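# Sort the tray's tube into the matching rack by cap dot

## Task

Take the tube from the tray and fully seat it in a rack: the blue rack if the dot on its cap is orange, the green rack if the dot is white. The tube must never touch the floor, or the task fails. The tray's bottles must finish upright inside the tray, and the tray must finish resting on the work bench with nothing hanging past the bench edge. One or both robots may be used. At the end, open the grippers and move the robots away; no robot may fall over or be left leaning, or the task fails. Anything held in place only by a robot at the end does not count.

## Robot and tools

Robots: two identical Hello Robot Stretch 3 units named r1 and r2. Each has a base with two drive wheels plus a passive rear omni wheel, a lift on a vertical mast, and a telescoping arm that reaches out to the robot's RIGHT side, with a wrist (yaw, pitch, roll) and a two-finger gripper. The base is 0.33 m long and 0.34 m wide and cannot move sideways; to move the gripper forward or back, drive the base. Turns on the spot pivot about the point midway between the drive wheels, 0.05 m behind the front edge. With the arm retracted and wrist folded, the wrist pokes up to 0.06 m beyond the right side and a spin sweeps a 0.28 m radius; an unfolded level gripper reaches past that.

Frames: the base frame has its origin on the floor between the drive wheels, x forward, y left, z up. hand_pose is reported in it, located where the closed fingertips meet; with all wrist joints at zero its x axis is up, y points back along the arm toward the mast, z toward the robot's rear. The odometry frame is the base frame at the scene's start. Each robot reports in its own frames, so only images, lidar_m, wrist_depth_mm and head_depth_mm reveal where the robots are relative to one another.

execute_actions: argument actions is a list holding one action (or empty, which just returns state and images). The action is an object keyed by robot name, r1 and/or r2. Under each name: base, joints, and optionally contact_limits. Motions listed together start at once and may finish at different times. base takes exactly one command, an offset from where the base last measured itself: translate_m (metres, -1 to 1, positive forward) or rotate_rad (radians, -3.2 to 3.2, positive counter-clockwise seen from above). joints are absolute targets by name: lift_m 0 to 1.1 m (arm height on mast); arm_m 0 to 0.52 m (extension); wrist_yaw_rad -1.345 to 4.42 (0 along the arm, positive toward the robot's front, 3.0 folded over the base); wrist_pitch_rad -1.57 to 0.451 (0 level, negative tips fingers down); wrist_roll_rad -2.911 to 2.911 (0 fingers side by side); gripper_m -0.089 to 0.179 (larger is wider; actual fingertip gap is about 0.007 m less when nearly shut and 0.025 m less when wide, zero below 0.007); head_pan_rad -3.953 to 1.73 (0 forward, positive left, -1.57 along the arm); head_tilt_rad -1.53 to 0.419 (negative down). contact_limits takes only arm_m, a motor effort percentage 1 to 100 at which the arm motion halts with contact_stop; lower is gentler, too low halts immediately, and it also caps the arm's holding force until the next action. Anything not mentioned keeps working toward its previous target. Unknown keys or out-of-range numbers reject the whole call. cameras lists which images to return (r1_head_camera, r1_nav_camera, r1_wrist_camera, r2_head_camera, r2_nav_camera, r2_wrist_camera, or all); null or omitted means all, [] means none. Any single action runs at most 15 s.

wait: seconds 0 to 10; commands nothing and returns state and images. zoom_image: camera plus region [x0, y0, x1, y1] in pixels of that camera's latest full image, top-left origin, at most 504 by 504. finished_scene: scene is the number of the scene being ended; it is final and reports success. After a reported stop, later motion, wait and finish calls in the same reply are skipped.

Result lines: base_status and joint_status give how each motion ended: done (for the base, wheels turned the full amount even if slipping), off_target (resting short and maybe still pushing), contact_stop, time_out, torque_fault. After the last three the old target is dropped; a lift or arm that contact-stopped goes slack until recommanded, and a slack lift may sag under load or be pushed up by closing fingers on a surface. on_its_own covers uncommanded joints; held at is the held target, not the position. motor_effort is percent of max, positive toward higher values, peak in brackets; it is biased and noisy. Effort at rest outside its normal range suggests pushing or a load. Positive wheel effort pushes forward. base_odometry counts wheel turns only; turned_by_wheels and turned_by_imu give turning since the last result; base_tilt in degrees (forward, right positive) carries a fixed bias up to about 4 degrees. lidar_m is 12 distances in 30-degree sectors, first straight ahead then counter-clockwise (4th left, 7th behind, 10th right), in a plane 0.17 m up, range 0.15 to 12 m, - for nothing; it misses clear objects and thin legs and its own body can block sectors 5, 6, 9, 10. wrist_depth_mm (45 to 1000) and head_depth_mm (280 to 4000, image sideways) are 7x7 median depths. Camera intrinsics are given per camera.

Gripping: command gripper_m below the object's width; lower squeezes harder, but a stall guard eases off, so heavy items may slip; resend a different value to squeeze again. Release by opening at least 0.02 beyond the contact value. Neither reading nor done confirms a grasp; check images.

Cautions: fast base speed (0.30 m/s, 1.9 rad/s) only with lift_m under 0.30, arm_m under 0.03 and wrist_yaw_rad over 2.54; otherwise 0.10 m/s and 0.63 rad/s. Fold or unfold the wrist only with lift_m 0.32 to 0.95, wrist_pitch_rad -0.4, roll near 0; once folded the lift may go to 0.25. With yaw below -0.4 keep pitch at -0.5 or lower. Robots pressing each other hard fails the run; once bases touch, even millimetres more is too much. Travel of the two robots differs up to 2.5 cm per metre, which strains a shared load. Arm pushes with the gripper above about 0.45 m, repeated pushes, raised contact limits, driving while gripping something fixed, or snagging (worst in reverse) can tip a robot; if leaning, reverse in small steps, free the gripper, lower lift to about 0.2. Wrist servos overloaded for seconds go limp for 10 s. Avoid drops, slams and hard shoves; a loose object may occasionally be nudged. The robot holds the last command while you think.

Each tool is called after "Emit:" as name(argument=value, ...), one argument or row to a line, values as JSON.

## Session

Emit:
execute_actions(
  actions=[],
)

Scene clock: 0.00 s.
r1.base_odometry: x=+0.000 y=+0.000 heading=+0.000 (m, m, rad; r1's odometry frame)
r1.turned_by_wheels: +0.000 (rad since the last result)
r1.turned_by_imu: +0.000 (rad since the last result)
r1.base_tilt: forward=+1.6 right=-1.5 (deg)
r1.lidar_m: 1.12 0.87 0.85 0.91 1.32 3.13 3.33 3.95 1.88 1.28 2.24 2.51
r1.head_depth_mm: 2090 2517 2444 2465 2455 2467 2249 / 1924 2002 1994 1995 1992 1996 1965 / 1666 1659 1659 1657 1655 1658 1647 / 1415 1420 1420 1412 1421 1414 1413 / 1237 1237 1237 1233 1235 1235 1234 / 1097 1098 1097 1099 1098 1097 1096 / 990 986 988 985 987 983 984
r1.base_status: not commanded
r1.joint_positions: lift_m=+0.353 arm_m=-0.001 wrist_yaw_rad=+3.126 wrist_pitch_rad=-0.379 wrist_roll_rad=-0.015 gripper_m=+0.037 head_pan_rad=-0.010 head_tilt_rad=+0.009
r1.joint_status: not commanded
r1.motor_effort: left_wheel=+0 right_wheel=+0 lift_m=+27 arm_m=+0 wrist_yaw_rad=+0 wrist_pitch_rad=+7 wrist_roll_rad=+0 gripper_m=+0 head_pan_rad=-1 head_tilt_rad=+2 (%)
r1.hand_pose: x=-0.0176 y=+0.0850 z=+0.3747 quat_wxyz=(+0.138, +0.690, +0.129, +0.699) (m; r1's base frame)
r1.wrist_depth_mm: - - - - 850 731 652 / - - - - 895 787 693 / - - - - 965 832 728 / 976 958 970 983 959 898 759 / 757 753 766 764 782 755 765 / 633 630 649 623 656 625 638 / 527 543 - 552 531 535 527
r2.base_odometry: x=+0.000 y=+0.000 heading=+0.000 (m, m, rad; r2's odometry frame)
r2.turned_by_wheels: +0.000 (rad since the last result)
r2.turned_by_imu: +0.000 (rad since the last result)
r2.base_tilt: forward=+0.5 right=+0.5 (deg)
r2.lidar_m: 0.87 0.88 1.05 1.93 3.55 4.23 3.89 1.17 1.40 5.27 1.62 0.99
r2.head_depth_mm: 929 932 930 929 930 928 928 / 907 903 906 905 903 907 904 / 881 883 881 884 881 879 879 / 857 860 857 859 860 860 858 / 839 840 837 839 838 839 836 / 817 817 817 817 816 815 816 / 797 802 796 797 796 800 795
r2.base_status: not commanded
r2.joint_positions: lift_m=+0.351 arm_m=-0.003 wrist_yaw_rad=+2.976 wrist_pitch_rad=-0.430 wrist_roll_rad=-0.001 gripper_m=+0.037 head_pan_rad=+0.001 head_tilt_rad=-0.021
r2.joint_status: not commanded
r2.motor_effort: left_wheel=+1 right_wheel=+0 lift_m=+37 arm_m=+0 wrist_yaw_rad=+0 wrist_pitch_rad=+8 wrist_roll_rad=+1 gripper_m=-1 head_pan_rad=+0 head_tilt_rad=+2 (%)
r2.hand_pose: x=+0.0155 y=+0.0775 z=+0.3604 quat_wxyz=(+0.208, +0.700, +0.094, +0.677) (m; r2's base frame)
r2.wrist_depth_mm: - - - - - - 851 / - - - - - - 860 / - - - - - - 868 / 840 847 857 843 841 849 819 / 701 699 - 696 722 698 700 / 593 587 - 588 - 595 596 / 508 528 - 540 502 511 520
pictures: r1_head_camera (sideways: a quarter turn clockwise sets it upright), r1_nav_camera (sideways: a quarter turn counterclockwise sets it upright), r1_wrist_camera, r2_head_camera (sideways: a quarter turn clockwise sets it upright), r2_nav_camera (sideways: a quarter turn counterclockwise sets it upright), r2_wrist_camera
Images, in order (width x height): r1_head_camera 896x504, r1_nav_camera 672x504, r1_wrist_camera 644x364, r2_head_camera 896x504, r2_nav_camera 672x504, r2_wrist_camera 644x364.

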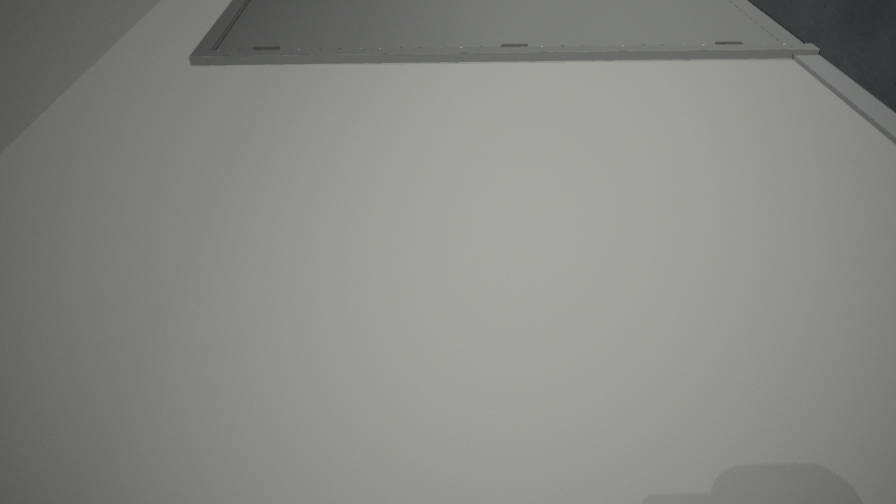

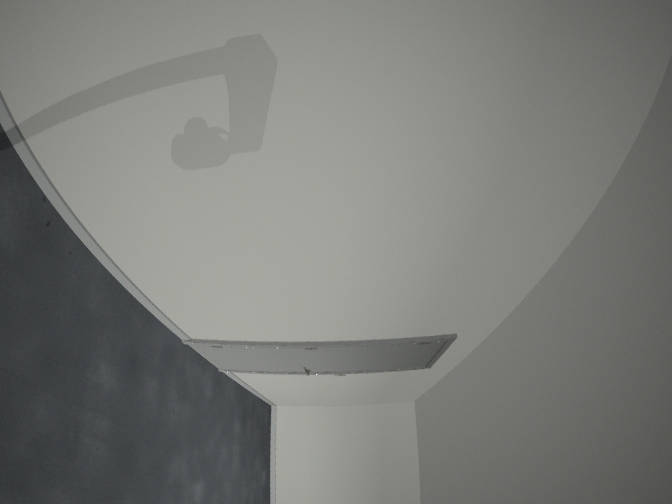

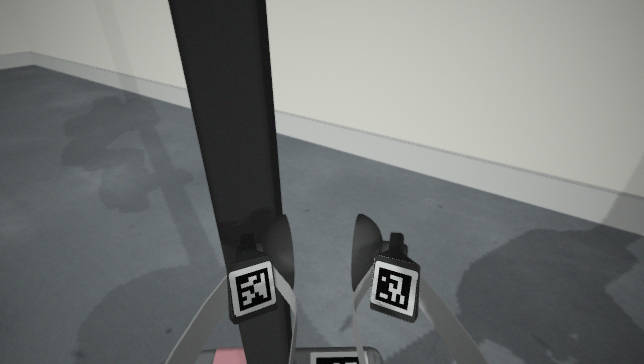

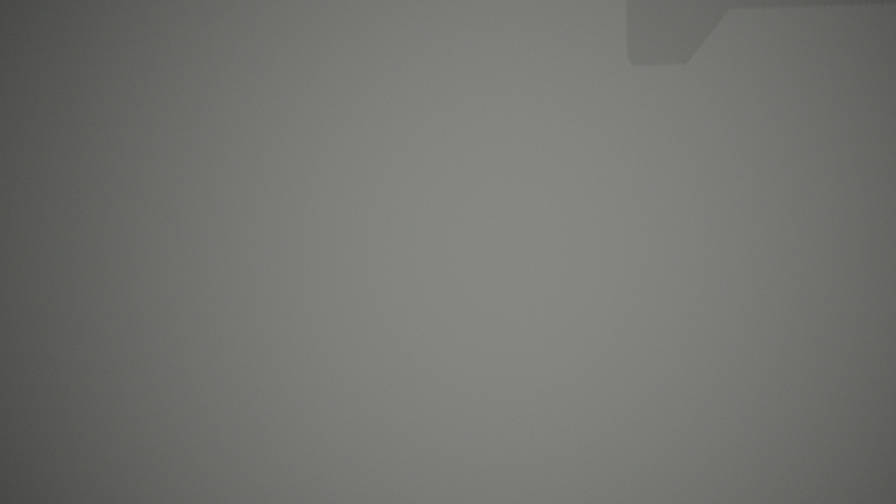

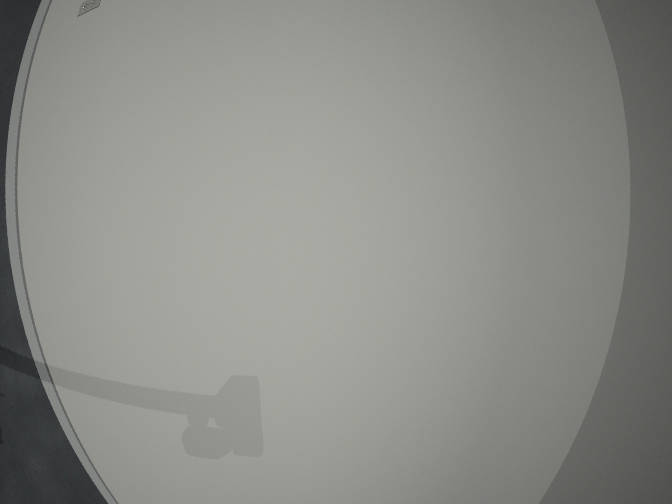

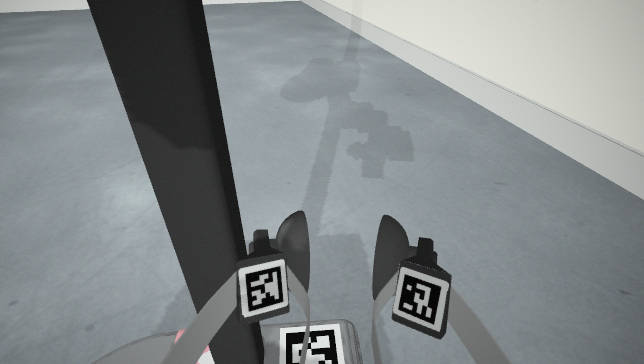

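Emit:
execute_actions(
  actions=[
    {"r1":{"joints":{"head_pan_rad":-2.3,"head_tilt_rad":-0.4}},"r2":{"joints":{"head_pan_rad":-3.1,"head_tilt_rad":-0.4}}},
  ],
  cameras=["r1_head_camera","r1_nav_camera","r2_head_camera","r2_nav_camera"],
)

Scene clock: 5.67 s.
r1.base_odometry: x=+0.000 y=+0.000 heading=+0.000 (m, m, rad; r1's odometry frame)
r1.turned_by_wheels: +0.000 (rad since the last result)
r1.turned_by_imu: -0.001 (rad since the last result)
r1.base_tilt: forward=+1.7 right=-1.5 (deg)
r1.lidar_m: 1.12 0.87 0.85 0.91 1.33 3.13 3.35 3.96 1.88 1.27 2.25 2.51
r1.head_depth_mm: 3536 3813 - 3168 2221 1710 1396 / 3551 3824 - 3188 2217 1728 1399 / 3512 3778 - 3181 2245 1724 1403 / 3466 3733 - 3218 2257 1731 1410 / 3435 3711 - 3244 2269 1745 1415 / 3414 3726 3979 3281 2271 1751 1423 / 3405 3644 3925 2925 2132 1759 1429
r1.base_status: not commanded
r1.joint_positions: lift_m=+0.353 arm_m=-0.001 wrist_yaw_rad=+3.126 wrist_pitch_rad=-0.379 wrist_roll_rad=-0.015 gripper_m=+0.037 head_pan_rad=-2.293 head_tilt_rad=-0.395
r1.joint_status: all done
r1.motor_effort: left_wheel=+0(0) right_wheel=+0(0) lift_m=+27(26) arm_m=+0(0) wrist_yaw_rad=+0(0) wrist_pitch_rad=+7(7) wrist_roll_rad=+0(1) gripper_m=+0(0) head_pan_rad=-3(31) head_tilt_rad=-3(34) (%)
r1.hand_pose: x=-0.0176 y=+0.0850 z=+0.3747 quat_wxyz=(+0.138, +0.690, +0.129, +0.699) (m; r1's base frame)
r1.wrist_depth_mm: - - - - 856 729 656 / - - - - 921 813 685 / - - - - - 801 727 / 977 948 960 927 947 855 771 / 774 754 768 779 777 757 752 / 628 628 636 618 640 619 627 / 525 529 - 534 534 532 535
r2.base_odometry: x=+0.000 y=+0.000 heading=+0.000 (m, m, rad; r2's odometry frame)
r2.turned_by_wheels: +0.000 (rad since the last result)
r2.turned_by_imu: -0.001 (rad since the last result)
r2.base_tilt: forward=+0.4 right=+0.5 (deg)
r2.lidar_m: 0.88 0.88 1.05 1.94 3.56 4.27 3.88 1.17 1.40 5.26 1.62 0.99
r2.head_depth_mm: 3720 - - 3581 2402 1794 1438 / 3666 3930 - 3604 2383 1798 1443 / 3615 3822 - 3578 2395 1793 1448 / 3544 3741 - 3618 2420 1800 1443 / 3474 3651 3987 3637 2426 1812 1450 / 3423 3627 3879 3172 2235 1693 1463 / 3343 3540 3839 1506 2144 1824 1438
r2.base_status: not commanded
r2.joint_positions: lift_m=+0.351 arm_m=-0.003 wrist_yaw_rad=+2.976 wrist_pitch_rad=-0.430 wrist_roll_rad=-0.001 gripper_m=+0.037 head_pan_rad=-3.093 head_tilt_rad=-0.395
r2.joint_status: all done
r2.motor_effort: left_wheel=+1(1) right_wheel=+0(0) lift_m=+37(37) arm_m=-1(0) wrist_yaw_rad=+0(1) wrist_pitch_rad=+7(7) wrist_roll_rad=+0(0) gripper_m=-1(0) head_pan_rad=-4(44) head_tilt_rad=-2(29) (%)
r2.hand_pose: x=+0.0155 y=+0.0775 z=+0.3604 quat_wxyz=(+0.208, +0.700, +0.094, +0.677) (m; r2's base frame)
r2.wrist_depth_mm: - - - - - - 848 / - - - - - - 871 / - - - - - - 875 / 828 853 858 848 838 843 819 / 685 682 - 702 731 706 695 / 587 588 - 595 - 591 585 / 508 523 - 546 499 517 511
pictures: r1_head_camera (sideways: a quarter turn clockwise sets it upright), r1_nav_camera (sideways: a quarter turn counterclockwise sets it upright), r2_head_camera (sideways: a quarter turn clockwise sets it upright), r2_nav_camera (sideways: a quarter turn counterclockwise sets it upright)
Images, in order (width x height): r1_head_camera 896x504, r1_nav_camera 672x504, r2_head_camera 896x504, r2_nav_camera 672x504.

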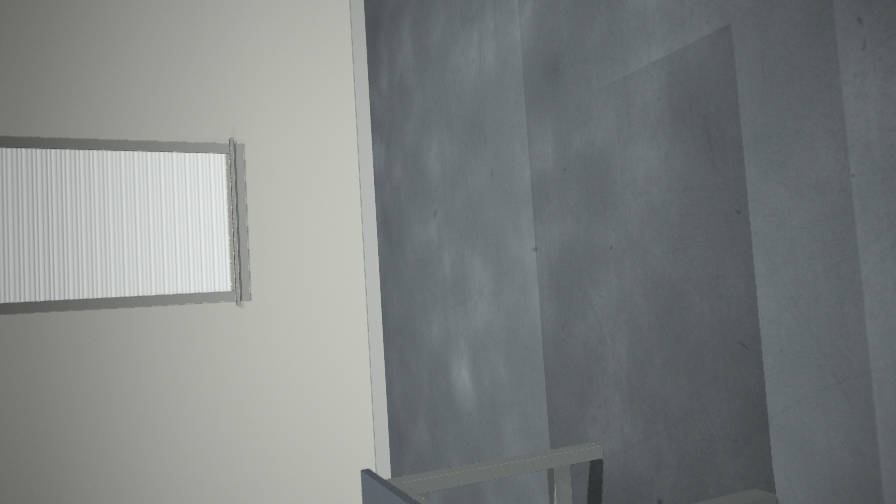

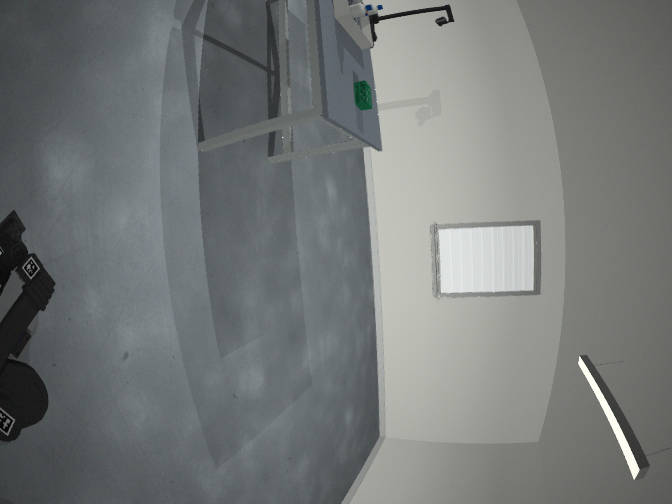

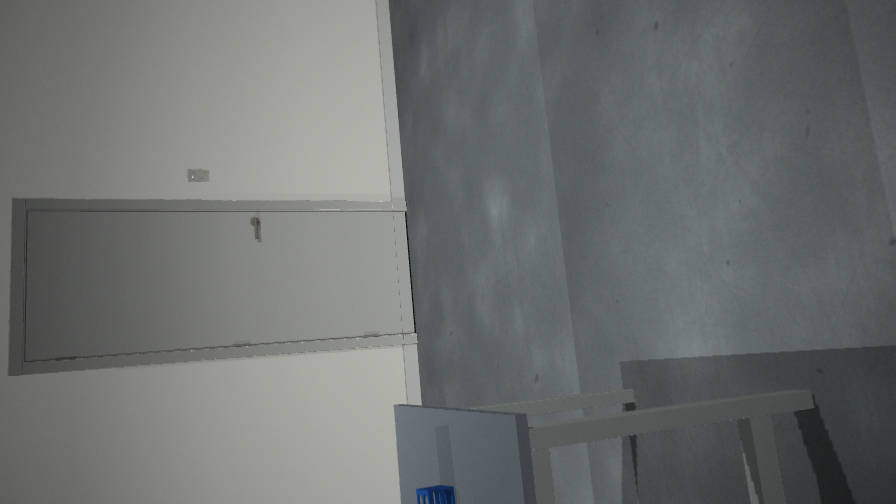

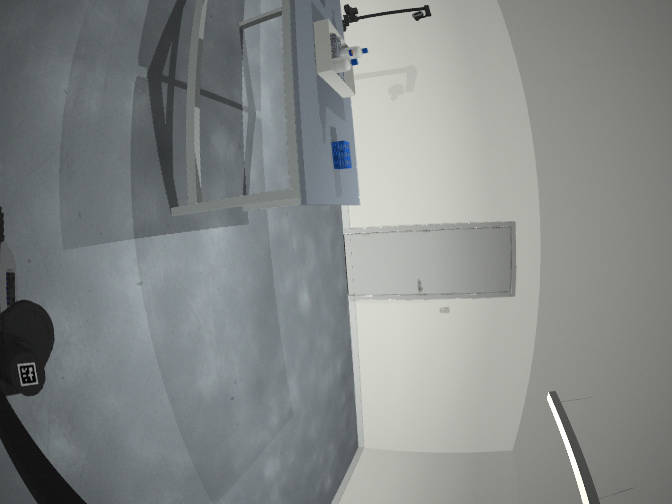

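Emit:
execute_actions(
  actions=[
    {"r1":{"joints":{"head_pan_rad":-1.6,"head_tilt_rad":-0.4}},"r2":{"joints":{"head_pan_rad":-2.4,"head_tilt_rad":-0.4}}},
  ],
  cameras=["r1_head_camera","r1_nav_camera","r2_head_camera","r2_nav_camera"],
)

Scene clock: 12.30 s.
r1.base_odometry: x=+0.000 y=+0.000 heading=+0.000 (m, m, rad; r1's odometry frame)
r1.turned_by_wheels: +0.000 (rad since the last result)
r1.turned_by_imu: -0.001 (rad since the last result)
r1.base_tilt: forward=+1.7 right=-1.5 (deg)
r1.lidar_m: 1.12 0.87 0.85 0.91 1.33 3.13 3.34 3.96 1.88 1.27 2.25 2.51
r1.head_depth_mm: 3526 3761 3913 2654 2134 1717 1395 / 3731 3937 - 1472 2057 1665 1403 / 3974 - - 1587 2242 1737 1413 / - - 2083 2497 2257 1743 1417 / - - 1994 2742 2279 1748 1417 / - - 2331 2906 2298 1750 1429 / - - 2379 3269 2284 1765 1431
r1.base_status: not commanded
r1.joint_positions: lift_m=+0.353 arm_m=-0.001 wrist_yaw_rad=+3.126 wrist_pitch_rad=-0.379 wrist_roll_rad=-0.015 gripper_m=+0.037 head_pan_rad=-1.607 head_tilt_rad=-0.395
r1.joint_status: all done
r1.motor_effort: left_wheel=+0(0) right_wheel=-1(0) lift_m=+26(27) arm_m=+0(0) wrist_yaw_rad=-1(1) wrist_pitch_rad=+7(7) wrist_roll_rad=-1(0) gripper_m=+0(0) head_pan_rad=+2(28) head_tilt_rad=-3(5) (%)
r1.hand_pose: x=-0.0176 y=+0.0850 z=+0.3747 quat_wxyz=(+0.138, +0.690, +0.129, +0.699) (m; r1's base frame)
r1.wrist_depth_mm: - - - 966 834 739 660 / - - - - 891 772 679 / - - - - 932 845 720 / 985 967 997 965 934 858 765 / 766 742 762 766 759 765 745 / 637 633 649 629 660 622 627 / 533 536 - 545 531 539 533
r2.base_odometry: x=+0.000 y=+0.000 heading=+0.000 (m, m, rad; r2's odometry frame)
r2.turned_by_wheels: +0.000 (rad since the last result)
r2.turned_by_imu: -0.001 (rad since the last result)
r2.base_tilt: forward=+0.4 right=+0.5 (deg)
r2.lidar_m: 0.88 0.88 1.04 1.94 3.56 4.22 3.89 1.17 1.40 5.27 1.63 0.99
r2.head_depth_mm: 3433 3658 3888 1457 1317 1672 1440 / 3588 3818 - 1459 2279 1788 1442 / 3702 - - 1473 2408 1676 1435 / 3912 - - 1576 2432 1738 1448 / - - - 1651 2416 1754 1458 / - - - 1896 2436 1822 1450 / - - - 3030 2439 1832 1470
r2.base_status: not commanded
r2.joint_positions: lift_m=+0.351 arm_m=-0.003 wrist_yaw_rad=+2.976 wrist_pitch_rad=-0.430 wrist_roll_rad=-0.001 gripper_m=+0.037 head_pan_rad=-2.407 head_tilt_rad=-0.395
r2.joint_status: all done
r2.motor_effort: left_wheel=+0(0) right_wheel=+0(0) lift_m=+38(38) arm_m=+0(0) wrist_yaw_rad=+0(1) wrist_pitch_rad=+7(7) wrist_roll_rad=+0(0) gripper_m=+0(1) head_pan_rad=+4(40) head_tilt_rad=-2(2) (%)
r2.hand_pose: x=+0.0155 y=+0.0775 z=+0.3604 quat_wxyz=(+0.208, +0.700, +0.094, +0.677) (m; r2's base frame)
r2.wrist_depth_mm: - - - - - - 840 / - - - - - - 863 / - - - - - - 869 / 845 852 860 833 860 851 826 / 696 696 - 695 727 697 694 / 587 589 - 585 - 587 591 / 515 524 - 538 497 510 509
pictures: r1_head_camera (sideways: a quarter turn clockwise sets it upright), r1_nav_camera (sideways: a quarter turn counterclockwise sets it upright), r2_head_camera (sideways: a quarter turn clockwise sets it upright), r2_nav_camera (sideways: a quarter turn counterclockwise sets it upright)
Images, in order (width x height): r1_head_camera 896x504, r1_nav_camera 672x504, r2_head_camera 896x504, r2_nav_camera 672x504.

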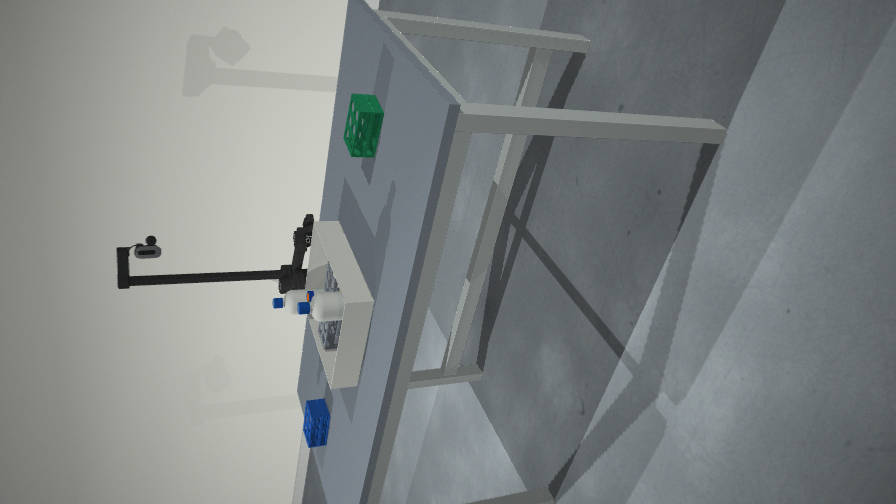

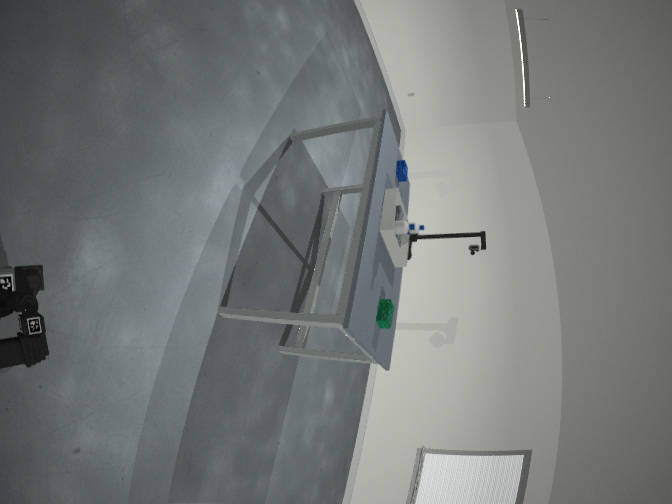

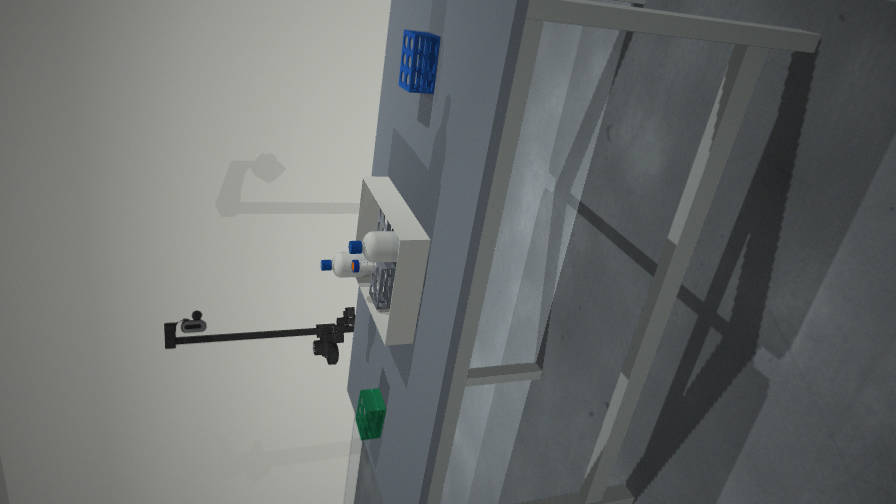

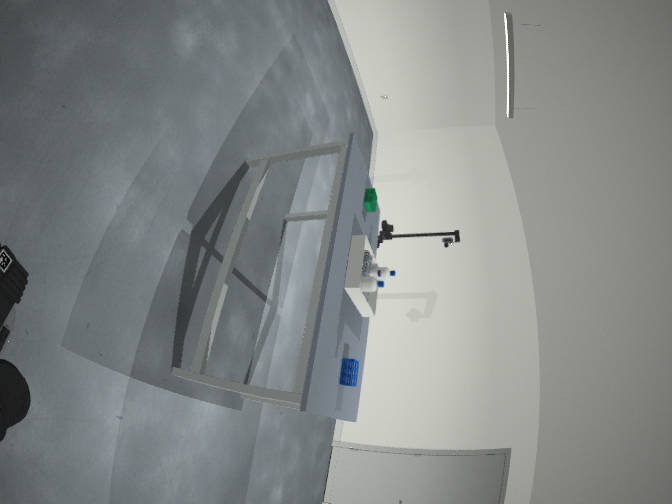

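Emit:
execute_actions(
  actions=[
    {"r2":{"base":{"rotate_rad":0.83},"joints":{"lift_m":0.27}}},
  ],
  cameras=[],
)

Emit:
execute_actions(
  actions=[
    {"r2":{"base":{"translate_m":-0.93}}},
  ],
  cameras=[],
)

Emit:
execute_actions(
  actions=[
    {"r2":{"base":{"rotate_rad":-2.14},"joints":{"head_pan_rad":-1.4,"head_tilt_rad":-0.8}}},
  ],
  cameras=["r2_head_camera","r2_nav_camera"],
)

Scene clock: 26.17 s.
r1.base_odometry: x=+0.000 y=+0.000 heading=+0.000 (m, m, rad; r1's odometry frame)
r1.turned_by_wheels: +0.000 (rad since the last result)
r1.turned_by_imu: -0.001 (rad since the last result)
r1.base_tilt: forward=+1.6 right=-1.5 (deg)
r1.lidar_m: 1.12 0.87 0.85 0.91 1.33 3.13 3.35 3.96 1.88 1.28 2.24 2.52
r1.head_depth_mm: 3510 3755 3956 2660 2135 1721 1399 / 3736 3995 - 1468 2055 1658 1401 / 3945 - - 1586 2248 1740 1407 / - - 2065 2486 2261 1735 1412 / - - 1991 2734 2291 1747 1416 / - - 2321 2916 2288 1751 1422 / - - 2375 3298 2299 1760 1419
r1.base_status: not commanded
r1.joint_positions: lift_m=+0.353 arm_m=-0.001 wrist_yaw_rad=+3.126 wrist_pitch_rad=-0.379 wrist_roll_rad=-0.015 gripper_m=+0.037 head_pan_rad=-1.607 head_tilt_rad=-0.395
r1.joint_status: not commanded
r1.motor_effort: left_wheel=+0(0) right_wheel=+0(1) lift_m=+26(27) arm_m=+0(0) wrist_yaw_rad=-1(1) wrist_pitch_rad=+7(7) wrist_roll_rad=-1(0) gripper_m=+0(0) head_pan_rad=+2(2) head_tilt_rad=-3(4) (%)
r1.hand_pose: x=-0.0176 y=+0.0850 z=+0.3747 quat_wxyz=(+0.138, +0.690, +0.129, +0.699) (m; r1's base frame)
r1.wrist_depth_mm: - - - - 854 723 658 / - - - - 917 780 681 / - - - - 989 820 733 / 964 932 973 965 952 861 777 / 754 757 737 759 778 757 769 / 626 616 641 626 664 641 634 / 529 529 - 554 539 543 525
r2.base_odometry: x=+0.000 y=+0.000 heading=+0.830 (m, m, rad; r2's odometry frame)
r2.turned_by_wheels: +0.830 (rad since the last result)
r2.turned_by_imu: +0.820 (rad since the last result)
r2.base_tilt: forward=+0.4 right=+0.5 (deg)
r2.lidar_m: 0.94 1.39 3.53 3.79 3.96 1.17 1.25 1.84 2.53 1.14 0.89 0.88
r2.head_depth_mm: - - - 3547 2386 1794 1435 / - - - 3562 2372 1787 1448 / - - - 3584 2398 1822 1442 / - - - 3596 2420 1800 1450 / - - - 3664 2430 1813 1456 / - - - 3645 2424 1824 1459 / - - - 3686 2448 1829 1459
r2.base_status: done
r2.joint_positions: lift_m=+0.270 arm_m=-0.003 wrist_yaw_rad=+2.976 wrist_pitch_rad=-0.431 wrist_roll_rad=-0.001 gripper_m=+0.037 head_pan_rad=-2.407 head_tilt_rad=-0.396
r2.joint_status: all done
r2.motor_effort: left_wheel=-1(5) right_wheel=+1(5) lift_m=+23(30) arm_m=+0(1) wrist_yaw_rad=+0(0) wrist_pitch_rad=+7(8) wrist_roll_rad=+0(1) gripper_m=+0(1) head_pan_rad=+4(4) head_tilt_rad=-2(2) (%)
r2.hand_pose: x=+0.0155 y=+0.0774 z=+0.2802 quat_wxyz=(+0.208, +0.700, +0.094, +0.676) (m; r2's base frame)
r2.wrist_depth_mm: - - - - - - - / - - - - - - - / 889 906 920 896 903 922 911 / 699 696 694 711 706 692 707 / 578 582 - 578 608 582 583 / 487 506 - - - 492 494 / - - - - 413 426 429
pictures: none
No camera images: the call's "cameras" was empty. Leave "cameras" out to get every camera's image.

Scene clock: 30.90 s.
r1.base_odometry: x=+0.000 y=+0.000 heading=+0.000 (m, m, rad; r1's odometry frame)
r1.turned_by_wheels: +0.000 (rad since the last result)
r1.turned_by_imu: -0.001 (rad since the last result)
r1.base_tilt: forward=+1.7 right=-1.5 (deg)
r1.lidar_m: 1.12 0.87 0.85 0.91 1.33 3.12 3.34 3.95 1.88 1.27 2.25 2.51
r1.head_depth_mm: 3536 3790 3954 2666 2131 1714 1399 / 3751 3969 - 1472 2069 1658 1402 / 3934 - - 1591 2240 1737 1406 / - - 2088 2495 2269 1738 1417 / - - 2005 2742 2289 1742 1410 / - - 2314 2915 2277 1754 1424 / - - 2375 3278 2299 1752 1425
r1.base_status: not commanded
r1.joint_positions: lift_m=+0.353 arm_m=-0.001 wrist_yaw_rad=+3.126 wrist_pitch_rad=-0.379 wrist_roll_rad=-0.015 gripper_m=+0.037 head_pan_rad=-1.607 head_tilt_rad=-0.395
r1.joint_status: not commanded
r1.motor_effort: left_wheel=+0(0) right_wheel=-1(0) lift_m=+26(26) arm_m=+0(0) wrist_yaw_rad=+0(0) wrist_pitch_rad=+7(7) wrist_roll_rad=+0(0) gripper_m=+0(0) head_pan_rad=+2(1) head_tilt_rad=-3(3) (%)
r1.hand_pose: x=-0.0176 y=+0.0850 z=+0.3747 quat_wxyz=(+0.138, +0.690, +0.129, +0.699) (m; r1's base frame)
r1.wrist_depth_mm: - - - - 857 727 664 / - - - - 891 790 706 / - - - - 965 833 726 / 962 980 984 943 981 870 753 / 747 745 763 743 784 763 757 / 636 635 643 628 637 625 636 / 536 528 - 547 532 527 530
r2.base_odometry: x=-0.628 y=-0.686 heading=+0.830 (m, m, rad; r2's odometry frame)
r2.turned_by_wheels: +0.000 (rad since the last result)
r2.turned_by_imu: +0.000 (rad since the last result)
r2.base_tilt: forward=+0.4 right=+0.5 (deg)
r2.lidar_m: 1.75 2.59 4.07 0.53 0.42 0.41 0.44 0.65 4.71 2.13 1.66 1.64
r2.head_depth_mm: - - - 3523 976 796 1437 / - - - 3535 1031 1798 1398 / - - - 3533 2095 1679 1401 / - - - 3650 2404 1807 1446 / - - - 3655 2415 1807 1451 / - - - 3660 2432 1828 1453 / - - - 3681 2429 1823 1457
r2.base_status: done
r2.joint_positions: lift_m=+0.270 arm_m=-0.003 wrist_yaw_rad=+2.976 wrist_pitch_rad=-0.431 wrist_roll_rad=-0.001 gripper_m=+0.037 head_pan_rad=-2.407 head_tilt_rad=-0.396
r2.joint_status: not commanded
r2.motor_effort: left_wheel=+0(9) right_wheel=+1(3) lift_m=+24(24) arm_m=+0(0) wrist_yaw_rad=-1(1) wrist_pitch_rad=+8(8) wrist_roll_rad=+0(0) gripper_m=+0(0) head_pan_rad=+4(4) head_tilt_rad=-2(2) (%)
r2.hand_pose: x=+0.0154 y=+0.0774 z=+0.2802 quat_wxyz=(+0.208, +0.700, +0.094, +0.676) (m; r2's base frame)
r2.wrist_depth_mm: - - 575 - - - - / - - 611 - - - - / 891 687 680 900 898 893 914 / 406 477 704 702 704 706 704 / 541 573 - 575 598 579 579 / 484 504 - - - 491 496 / - - - - 416 424 427
pictures: none
No camera images: the call's "cameras" was empty. Leave "cameras" out to get every camera's image.

Scene clock: 33.40 s.
r1.base_odometry: x=+0.000 y=+0.000 heading=+0.000 (m, m, rad; r1's odometry frame)
r1.turned_by_wheels: +0.000 (rad since the last result)
r1.turned_by_imu: -0.001 (rad since the last result)
r1.base_tilt: forward=+1.6 right=-1.5 (deg)
r1.lidar_m: 1.12 0.87 0.85 0.91 1.32 3.14 3.36 3.97 1.88 1.28 2.25 2.50
r1.head_depth_mm: 3514 3768 3950 2676 2133 1707 1397 / 3669 - - 1469 2061 1664 1402 / 3982 - - 1587 2246 1731 1405 / - - 2083 2476 2274 1739 1410 / - - 1990 2745 2270 1752 1411 / - - 2319 2890 2270 1757 1414 / - - 2374 3313 2288 1756 1425
r1.base_status: not commanded
r1.joint_positions: lift_m=+0.353 arm_m=-0.001 wrist_yaw_rad=+3.126 wrist_pitch_rad=-0.379 wrist_roll_rad=-0.015 gripper_m=+0.037 head_pan_rad=-1.607 head_tilt_rad=-0.395
r1.joint_status: not commanded
r1.motor_effort: left_wheel=+0(0) right_wheel=+0(0) lift_m=+26(27) arm_m=+0(0) wrist_yaw_rad=+0(0) wrist_pitch_rad=+7(7) wrist_roll_rad=+0(0) gripper_m=+0(0) head_pan_rad=+1(2) head_tilt_rad=-3(3) (%)
r1.hand_pose: x=-0.0176 y=+0.0850 z=+0.3747 quat_wxyz=(+0.138, +0.690, +0.129, +0.699) (m; r1's base frame)
r1.wrist_depth_mm: - - - - 847 735 656 / - - - - 903 793 691 / - - - - 957 823 733 / 971 986 966 977 946 863 777 / 745 765 754 755 789 761 795 / 636 628 648 626 650 627 634 / 541 531 - 553 532 532 539
r2.base_odometry: x=-0.628 y=-0.686 heading=-1.310 (m, m, rad; r2's odometry frame)
r2.turned_by_wheels: -2.140 (rad since the last result)
r2.turned_by_imu: -2.113 (rad since the last result)
r2.base_tilt: forward=+0.4 right=+0.5 (deg)
r2.lidar_m: 4.72 2.21 1.68 1.64 1.73 2.46 4.07 0.55 0.42 0.41 0.43 0.61
r2.head_depth_mm: 2737 2933 937 754 626 1294 1124 / 2767 2965 940 754 628 1329 1124 / 2795 3034 943 752 643 1329 1125 / 2883 3077 909 754 646 1330 1144 / 2944 3146 714 736 662 1336 1147 / 2977 1045 901 745 680 1336 1167 / 3042 3144 889 759 682 1337 1174
r2.base_status: done
r2.joint_positions: lift_m=+0.270 arm_m=-0.003 wrist_yaw_rad=+2.976 wrist_pitch_rad=-0.431 wrist_roll_rad=-0.001 gripper_m=+0.037 head_pan_rad=-1.407 head_tilt_rad=-0.791
r2.joint_status: all done
r2.motor_effort: left_wheel=+2(10) right_wheel=-1(4) lift_m=+23(24) arm_m=-1(1) wrist_yaw_rad=-1(1) wrist_pitch_rad=+8(8) wrist_roll_rad=+0(0) gripper_m=-1(1) head_pan_rad=+4(46) head_tilt_rad=-5(32) (%)
r2.hand_pose: x=+0.0154 y=+0.0773 z=+0.2802 quat_wxyz=(+0.208, +0.700, +0.094, +0.676) (m; r2's base frame)
r2.wrist_depth_mm: - - - - - - - / - - - - - - - / 910 901 893 902 894 900 903 / 696 703 696 701 702 713 710 / 571 584 - 575 601 588 584 / 487 503 - - - 494 488 / - - - - 416 426 427
pictures: r2_head_camera (sideways: a quarter turn clockwise sets it upright), r2_nav_camera (sideways: a quarter turn counterclockwise sets it upright)
Images, in order (width x height): r2_head_camera 896x504, r2_nav_camera 672x504.

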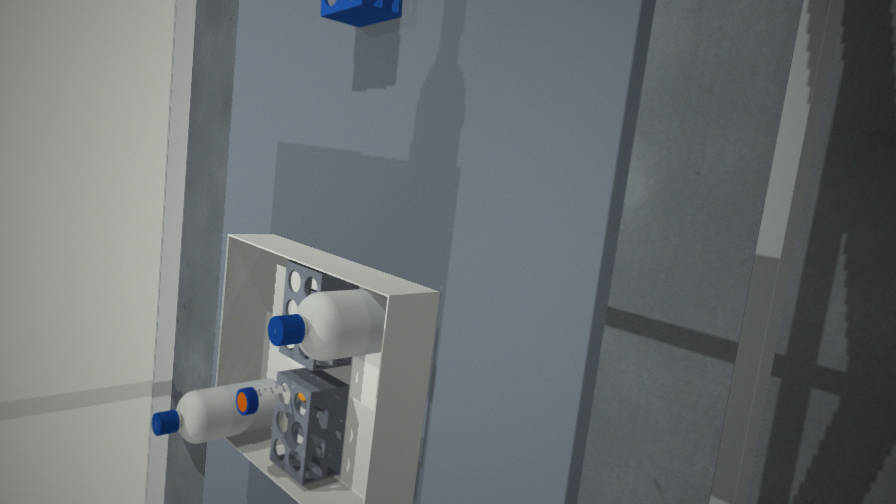

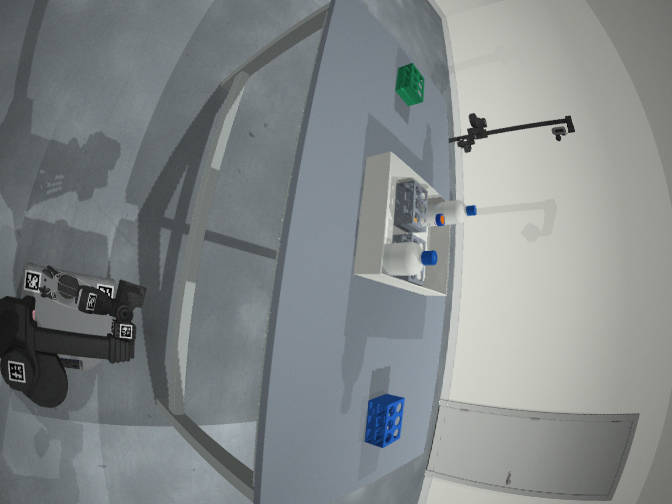

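Emit:
execute_actions(
  actions=[
    {"r2":{"base":{"translate_m":0.24},"joints":{"lift_m":0.95}}},
  ],
  cameras=[],
)

Emit:
execute_actions(
  actions=[
    {"r2":{"joints":{"lift_m":1.08,"wrist_yaw_rad":0,"gripper_m":0.08,"head_pan_rad":-1.57,"head_tilt_rad":-0.6}}},
  ],
  cameras=[],
)

Emit:
execute_actions(
  actions=[
    {"r2":{"joints":{"arm_m":0.2,"wrist_pitch_rad":-0.6}}},
  ],
  cameras=["r2_head_camera","r2_wrist_camera"],
)

Scene clock: 50.00 s.
r1.base_odometry: x=+0.000 y=+0.000 heading=+0.000 (m, m, rad; r1's odometry frame)
r1.turned_by_wheels: +0.000 (rad since the last result)
r1.turned_by_imu: -0.003 (rad since the last result)
r1.base_tilt: forward=+1.7 right=-1.6 (deg)
r1.lidar_m: 1.12 0.87 0.85 0.91 1.33 3.13 3.35 3.95 1.88 1.27 2.25 2.52
r1.head_depth_mm: 3527 3777 3992 2640 2118 1714 1396 / 3710 - - 1467 2054 1660 1402 / 3946 - 2787 1587 2248 1733 1409 / - - 2090 2483 2244 1737 1414 / - - 1995 2764 2258 1741 1421 / - - 2305 2899 2275 1749 1427 / - - 2371 3296 2298 1761 1429
r1.base_status: not commanded
r1.joint_positions: lift_m=+0.353 arm_m=-0.001 wrist_yaw_rad=+3.126 wrist_pitch_rad=-0.379 wrist_roll_rad=-0.015 gripper_m=+0.037 head_pan_rad=-1.607 head_tilt_rad=-0.395
r1.joint_status: not commanded
r1.motor_effort: left_wheel=+0(0) right_wheel=+0(1) lift_m=+26(26) arm_m=+0(0) wrist_yaw_rad=+0(1) wrist_pitch_rad=+7(7) wrist_roll_rad=+0(0) gripper_m=+0(0) head_pan_rad=+2(1) head_tilt_rad=-3(4) (%)
r1.hand_pose: x=-0.0176 y=+0.0850 z=+0.3747 quat_wxyz=(+0.138, +0.690, +0.129, +0.699) (m; r1's base frame)
r1.wrist_depth_mm: - - - 984 843 757 660 / - - - - 912 759 689 / - - - - - 827 716 / 971 955 996 938 979 880 771 / 771 758 758 755 759 767 758 / 637 631 631 630 658 616 626 / 536 531 - 536 533 535 530
r2.base_odometry: x=-0.566 y=-0.918 heading=-1.310 (m, m, rad; r2's odometry frame)
r2.turned_by_wheels: +0.000 (rad since the last result)
r2.turned_by_imu: -0.002 (rad since the last result)
r2.base_tilt: forward=+0.4 right=+0.5 (deg)
r2.lidar_m: 4.47 2.19 1.66 1.62 1.71 2.44 4.32 0.57 0.43 0.42 0.44 0.63
r2.head_depth_mm: 2734 2961 940 752 - 1276 1122 / 2784 2996 691 715 - - - / 2826 3045 876 733 - - - / 2886 2986 864 736 - 1280 1147 / 2935 3124 902 744 670 1305 1168 / 2999 3168 949 759 679 1335 1167 / 3046 2309 951 759 1455 1342 1170
r2.base_status: done
r2.joint_positions: lift_m=+0.950 arm_m=-0.003 wrist_yaw_rad=+2.976 wrist_pitch_rad=-0.432 wrist_roll_rad=-0.001 gripper_m=+0.037 head_pan_rad=-1.407 head_tilt_rad=-0.791
r2.joint_status: all done
r2.motor_effort: left_wheel=+2(9) right_wheel=-1(5) lift_m=+49(51) arm_m=-1(1) wrist_yaw_rad=-1(0) wrist_pitch_rad=+8(8) wrist_roll_rad=+0(0) gripper_m=-1(1) head_pan_rad=+3(4) head_tilt_rad=-5(4) (%)
r2.hand_pose: x=+0.0154 y=+0.0773 z=+0.9592 quat_wxyz=(+0.208, +0.700, +0.094, +0.676) (m; r2's base frame)
r2.wrist_depth_mm: - - - - - - - / - - - - - - - / - - - - - - - / - - - - - - - / - - - - - - - / - - - - - - - / - - - - - - -
pictures: none
No camera images: the call's "cameras" was empty. Leave "cameras" out to get every camera's image.

Scene clock: 52.50 s.
r1.base_odometry: x=+0.000 y=+0.000 heading=+0.000 (m, m, rad; r1's odometry frame)
r1.turned_by_wheels: +0.000 (rad since the last result)
r1.turned_by_imu: -0.001 (rad since the last result)
r1.base_tilt: forward=+1.7 right=-1.6 (deg)
r1.lidar_m: 1.12 0.87 0.85 0.91 1.32 3.13 3.34 3.94 1.88 1.28 2.25 2.50
r1.head_depth_mm: 3533 3778 3969 2649 2125 1713 1402 / 3699 3976 - 1470 2062 1652 1401 / 3950 - 2769 1585 2242 1734 1402 / - - 2069 2470 2253 1739 1416 / - - 1993 2752 2262 1740 1419 / - - 2328 2923 2288 1743 1423 / - - 2374 3289 2289 1768 1434
r1.base_status: not commanded
r1.joint_positions: lift_m=+0.353 arm_m=-0.001 wrist_yaw_rad=+3.126 wrist_pitch_rad=-0.379 wrist_roll_rad=-0.015 gripper_m=+0.037 head_pan_rad=-1.607 head_tilt_rad=-0.395
r1.joint_status: not commanded
r1.motor_effort: left_wheel=+0(0) right_wheel=+0(1) lift_m=+27(27) arm_m=+0(0) wrist_yaw_rad=+0(1) wrist_pitch_rad=+7(7) wrist_roll_rad=+0(0) gripper_m=+0(0) head_pan_rad=+2(2) head_tilt_rad=-3(3) (%)
r1.hand_pose: x=-0.0176 y=+0.0850 z=+0.3747 quat_wxyz=(+0.138, +0.690, +0.129, +0.699) (m; r1's base frame)
r1.wrist_depth_mm: - - - 986 877 748 656 / - - - - 882 766 693 / - - - - 967 842 719 / 973 960 969 971 950 876 781 / 786 755 754 749 785 761 741 / 630 629 623 618 655 620 624 / 529 529 - 545 544 534 537
r2.base_odometry: x=-0.566 y=-0.918 heading=-1.310 (m, m, rad; r2's odometry frame)
r2.turned_by_wheels: +0.000 (rad since the last result)
r2.turned_by_imu: +0.000 (rad since the last result)
r2.base_tilt: forward=+0.4 right=+0.5 (deg)
r2.lidar_m: 4.47 2.19 1.67 1.63 1.71 2.44 4.33 0.57 0.43 0.42 0.44 0.63
r2.head_depth_mm: 2679 - - - - - 1252 / 2693 - - - - - 1213 / 2703 - - - - - 1256 / 2759 2990 - 1050 723 618 1260 / 2746 3050 3220 891 726 627 1258 / 2745 3052 3302 915 727 628 1267 / 2775 3040 3256 976 753 629 1268
r2.base_status: not commanded
r2.joint_positions: lift_m=+1.080 arm_m=-0.003 wrist_yaw_rad=+0.002 wrist_pitch_rad=-0.432 wrist_roll_rad=-0.001 gripper_m=+0.080 head_pan_rad=-1.563 head_tilt_rad=-0.607
r2.joint_status: all done
r2.motor_effort: left_wheel=+1(2) right_wheel=-1(1) lift_m=+49(51) arm_m=-1(1) wrist_yaw_rad=-2(2) wrist_pitch_rad=+8(8) wrist_roll_rad=+1(0) gripper_m=+0(83) head_pan_rad=-3(18) head_tilt_rad=+4(23) (%)
r2.hand_pose: x=-0.0210 y=-0.3650 z=+1.0892 quat_wxyz=(+0.691, +0.153, -0.690, -0.151) (m; r2's base frame)
r2.wrist_depth_mm: - - - - - - - / - - - - - - - / - - 993 847 - - - / 726 777 748 705 785 786 792 / 652 641 642 632 524 646 596 / 541 550 - 517 515 549 558 / 475 477 474 482 479 461 474
pictures: none
No camera images: the call's "cameras" was empty. Leave "cameras" out to get every camera's image.

Scene clock: 55.23 s.
r1.base_odometry: x=+0.000 y=+0.000 heading=+0.000 (m, m, rad; r1's odometry frame)
r1.turned_by_wheels: +0.000 (rad since the last result)
r1.turned_by_imu: -0.001 (rad since the last result)
r1.base_tilt: forward=+1.6 right=-1.5 (deg)
r1.lidar_m: 1.12 0.87 0.85 0.91 1.32 3.12 3.33 3.96 1.88 1.27 2.25 2.51
r1.head_depth_mm: 3539 3743 3950 2668 2150 1717 1394 / 3746 - - 1467 2051 1658 1408 / 3875 - 2791 1589 2252 1724 1407 / - - 2080 2489 2268 1738 1414 / - - 1987 2760 2273 1745 1425 / - - 2322 2930 2285 1755 1430 / - - 2377 3262 2286 1757 1434
r1.base_status: not commanded
r1.joint_positions: lift_m=+0.353 arm_m=-0.001 wrist_yaw_rad=+3.126 wrist_pitch_rad=-0.379 wrist_roll_rad=-0.015 gripper_m=+0.037 head_pan_rad=-1.607 head_tilt_rad=-0.395
r1.joint_status: not commanded
r1.motor_effort: left_wheel=+0(0) right_wheel=-1(1) lift_m=+27(27) arm_m=+0(0) wrist_yaw_rad=-1(0) wrist_pitch_rad=+7(7) wrist_roll_rad=+0(0) gripper_m=+0(0) head_pan_rad=+2(1) head_tilt_rad=-3(3) (%)
r1.hand_pose: x=-0.0176 y=+0.0850 z=+0.3747 quat_wxyz=(+0.138, +0.690, +0.129, +0.699) (m; r1's base frame)
r1.wrist_depth_mm: - - - 971 849 734 641 / - - - - 917 781 690 / - - - - 971 833 719 / 968 963 968 960 950 870 776 / 772 768 762 759 778 759 749 / 634 632 639 614 663 617 641 / 530 523 - 545 525 535 528
r2.base_odometry: x=-0.566 y=-0.918 heading=-1.310 (m, m, rad; r2's odometry frame)
r2.turned_by_wheels: +0.000 (rad since the last result)
r2.turned_by_imu: +0.000 (rad since the last result)
r2.base_tilt: forward=+0.4 right=+0.5 (deg)
r2.lidar_m: 4.45 2.19 1.67 1.63 1.71 2.43 4.33 0.57 0.43 0.42 0.45 0.63
r2.head_depth_mm: - 2873 3145 955 740 606 1252 / - - 3144 961 743 624 1255 / - - - 712 722 624 1256 / 2714 3054 - 888 723 626 1260 / 2773 3081 3279 889 724 628 1266 / 2772 3051 3287 918 726 628 1262 / 2785 3102 3257 975 754 630 1267
r2.base_status: not commanded
r2.joint_positions: lift_m=+1.080 arm_m=+0.200 wrist_yaw_rad=+0.001 wrist_pitch_rad=-0.611 wrist_roll_rad=-0.001 gripper_m=+0.080 head_pan_rad=-1.563 head_tilt_rad=-0.606
r2.joint_status: all done
r2.motor_effort: left_wheel=+2(2) right_wheel=-1(1) lift_m=+48(49) arm_m=+3(4) wrist_yaw_rad=-1(3) wrist_pitch_rad=+5(7) wrist_roll_rad=+1(0) gripper_m=+0(1) head_pan_rad=-3(3) head_tilt_rad=+3(4) (%)
r2.hand_pose: x=-0.0213 y=-0.5407 z=+1.0515 quat_wxyz=(+0.675, +0.213, -0.673, -0.213) (m; r2's base frame)
r2.wrist_depth_mm: - - - - - - - / - - - - - - - / 703 731 663 666 686 717 699 / 593 615 535 563 586 613 598 / 538 526 507 497 346 524 525 / 469 455 - 448 320 462 463 / 418 421 401 395 382 405 411
pictures: r2_head_camera (sideways: a quarter turn clockwise sets it upright), r2_wrist_camera
Images, in order (width x height): r2_head_camera 896x504, r2_wrist_camera 644x364.

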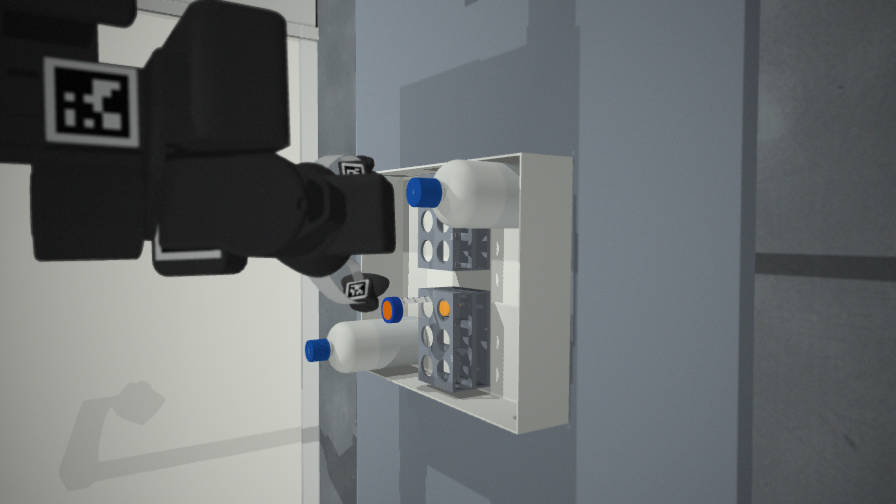

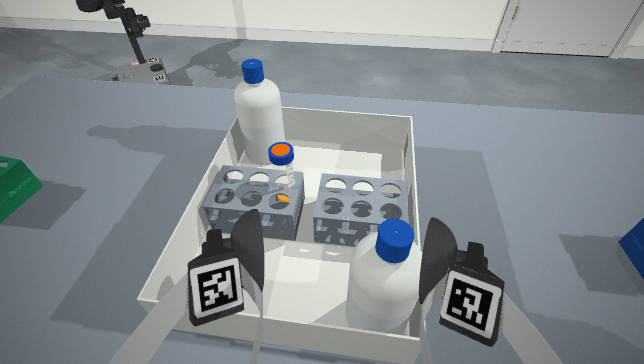

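Emit:
execute_actions(
  actions=[
    {"r2":{"base":{"translate_m":0.06},"joints":{"arm_m":0.29,"lift_m":1.02,"gripper_m":0.07}}},
  ],
  cameras=["r2_head_camera","r2_wrist_camera"],
)

Scene clock: 63.40 s.
r1.base_odometry: x=+0.000 y=+0.000 heading=+0.000 (m, m, rad; r1's odometry frame)
r1.turned_by_wheels: +0.000 (rad since the last result)
r1.turned_by_imu: -0.001 (rad since the last result)
r1.base_tilt: forward=+1.7 right=-1.6 (deg)
r1.lidar_m: 1.12 0.87 0.85 0.91 1.33 3.13 3.33 3.96 1.88 1.27 2.25 2.50
r1.head_depth_mm: 3502 3736 3967 2645 2125 1723 1395 / 3689 3978 - 1464 2048 1659 1400 / 3925 - 2708 1593 2236 1735 1409 / - - 2087 2464 2254 1740 1412 / - - 1985 2725 2269 1745 1417 / - - 2324 2926 2285 1753 1420 / - - 2388 3302 2298 1757 1428
r1.base_status: not commanded
r1.joint_positions: lift_m=+0.353 arm_m=-0.001 wrist_yaw_rad=+3.126 wrist_pitch_rad=-0.379 wrist_roll_rad=-0.015 gripper_m=+0.037 head_pan_rad=-1.607 head_tilt_rad=-0.395
r1.joint_status: not commanded
r1.motor_effort: left_wheel=+0(0) right_wheel=-1(0) lift_m=+26(26) arm_m=+0(0) wrist_yaw_rad=+0(0) wrist_pitch_rad=+7(7) wrist_roll_rad=+0(0) gripper_m=+0(0) head_pan_rad=+1(2) head_tilt_rad=-3(3) (%)
r1.hand_pose: x=-0.0176 y=+0.0850 z=+0.3747 quat_wxyz=(+0.138, +0.690, +0.129, +0.699) (m; r1's base frame)
r1.wrist_depth_mm: - - - - 839 739 652 / - - - - 922 791 684 / - - - - 949 847 725 / 964 975 949 956 992 895 783 / 760 759 767 756 779 741 761 / 638 630 642 618 644 619 636 / 538 530 - 553 532 533 531
r2.base_odometry: x=-0.550 y=-0.976 heading=-1.310 (m, m, rad; r2's odometry frame)
r2.turned_by_wheels: +0.000 (rad since the last result)
r2.turned_by_imu: -0.001 (rad since the last result)
r2.base_tilt: forward=+0.4 right=+0.5 (deg)
r2.lidar_m: 4.41 2.19 1.67 1.62 1.71 2.43 4.36 0.58 0.44 0.42 0.45 0.64
r2.head_depth_mm: 2742 - 3144 956 741 621 1249 / 2732 - 1213 851 719 622 1255 / 2759 - - 877 722 624 1261 / 2744 3023 - 878 724 625 1261 / 2766 3022 3217 893 725 627 1263 / 2759 3082 3235 972 751 629 1260 / 2760 3042 3301 972 752 630 1267
r2.base_status: done
r2.joint_positions: lift_m=+1.020 arm_m=+0.290 wrist_yaw_rad=+0.001 wrist_pitch_rad=-0.612 wrist_roll_rad=-0.001 gripper_m=+0.070 head_pan_rad=-1.563 head_tilt_rad=-0.606
r2.joint_status: all done
r2.motor_effort: left_wheel=+2(4) right_wheel=-1(2) lift_m=+23(43) arm_m=+4(4) wrist_yaw_rad=-1(1) wrist_pitch_rad=+7(7) wrist_roll_rad=+0(0) gripper_m=+0(47) head_pan_rad=-3(3) head_tilt_rad=+4(4) (%)
r2.hand_pose: x=-0.0213 y=-0.6305 z=+0.9922 quat_wxyz=(+0.675, +0.214, -0.673, -0.213) (m; r2's base frame)
r2.wrist_depth_mm: - - - - - - - / 753 - - - - - - / 616 624 598 519 528 610 605 / 520 522 505 491 514 498 513 / 457 454 392 392 393 436 446 / 403 400 - 398 387 329 400 / 360 360 355 353 345 206 356
pictures: r2_head_camera (sideways: a quarter turn clockwise sets it upright), r2_wrist_camera
Images, in order (width x height): r2_head_camera 896x504, r2_wrist_camera 644x364.

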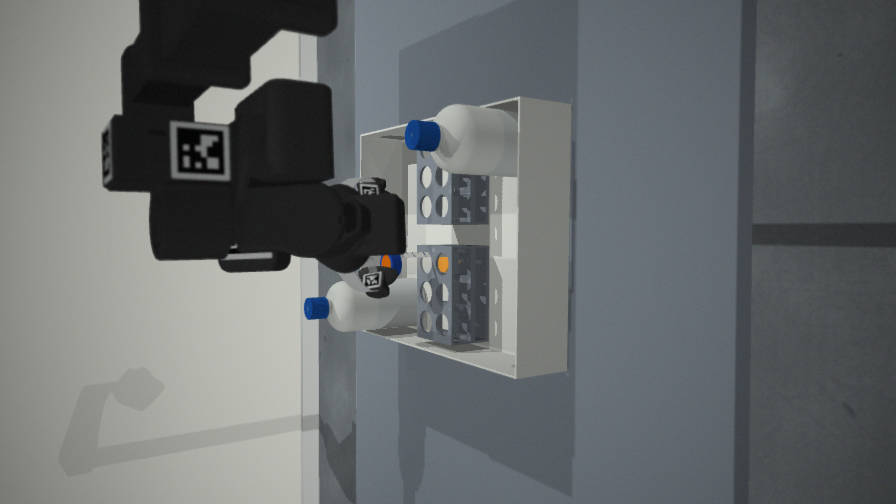

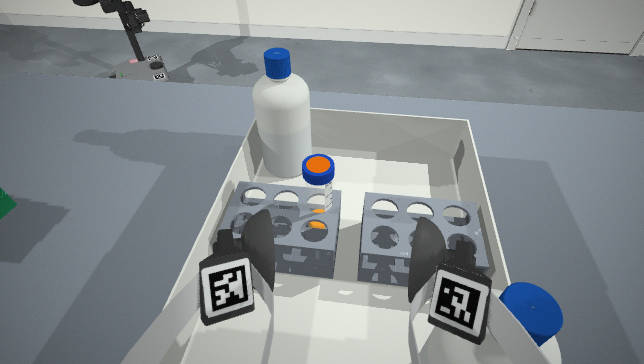

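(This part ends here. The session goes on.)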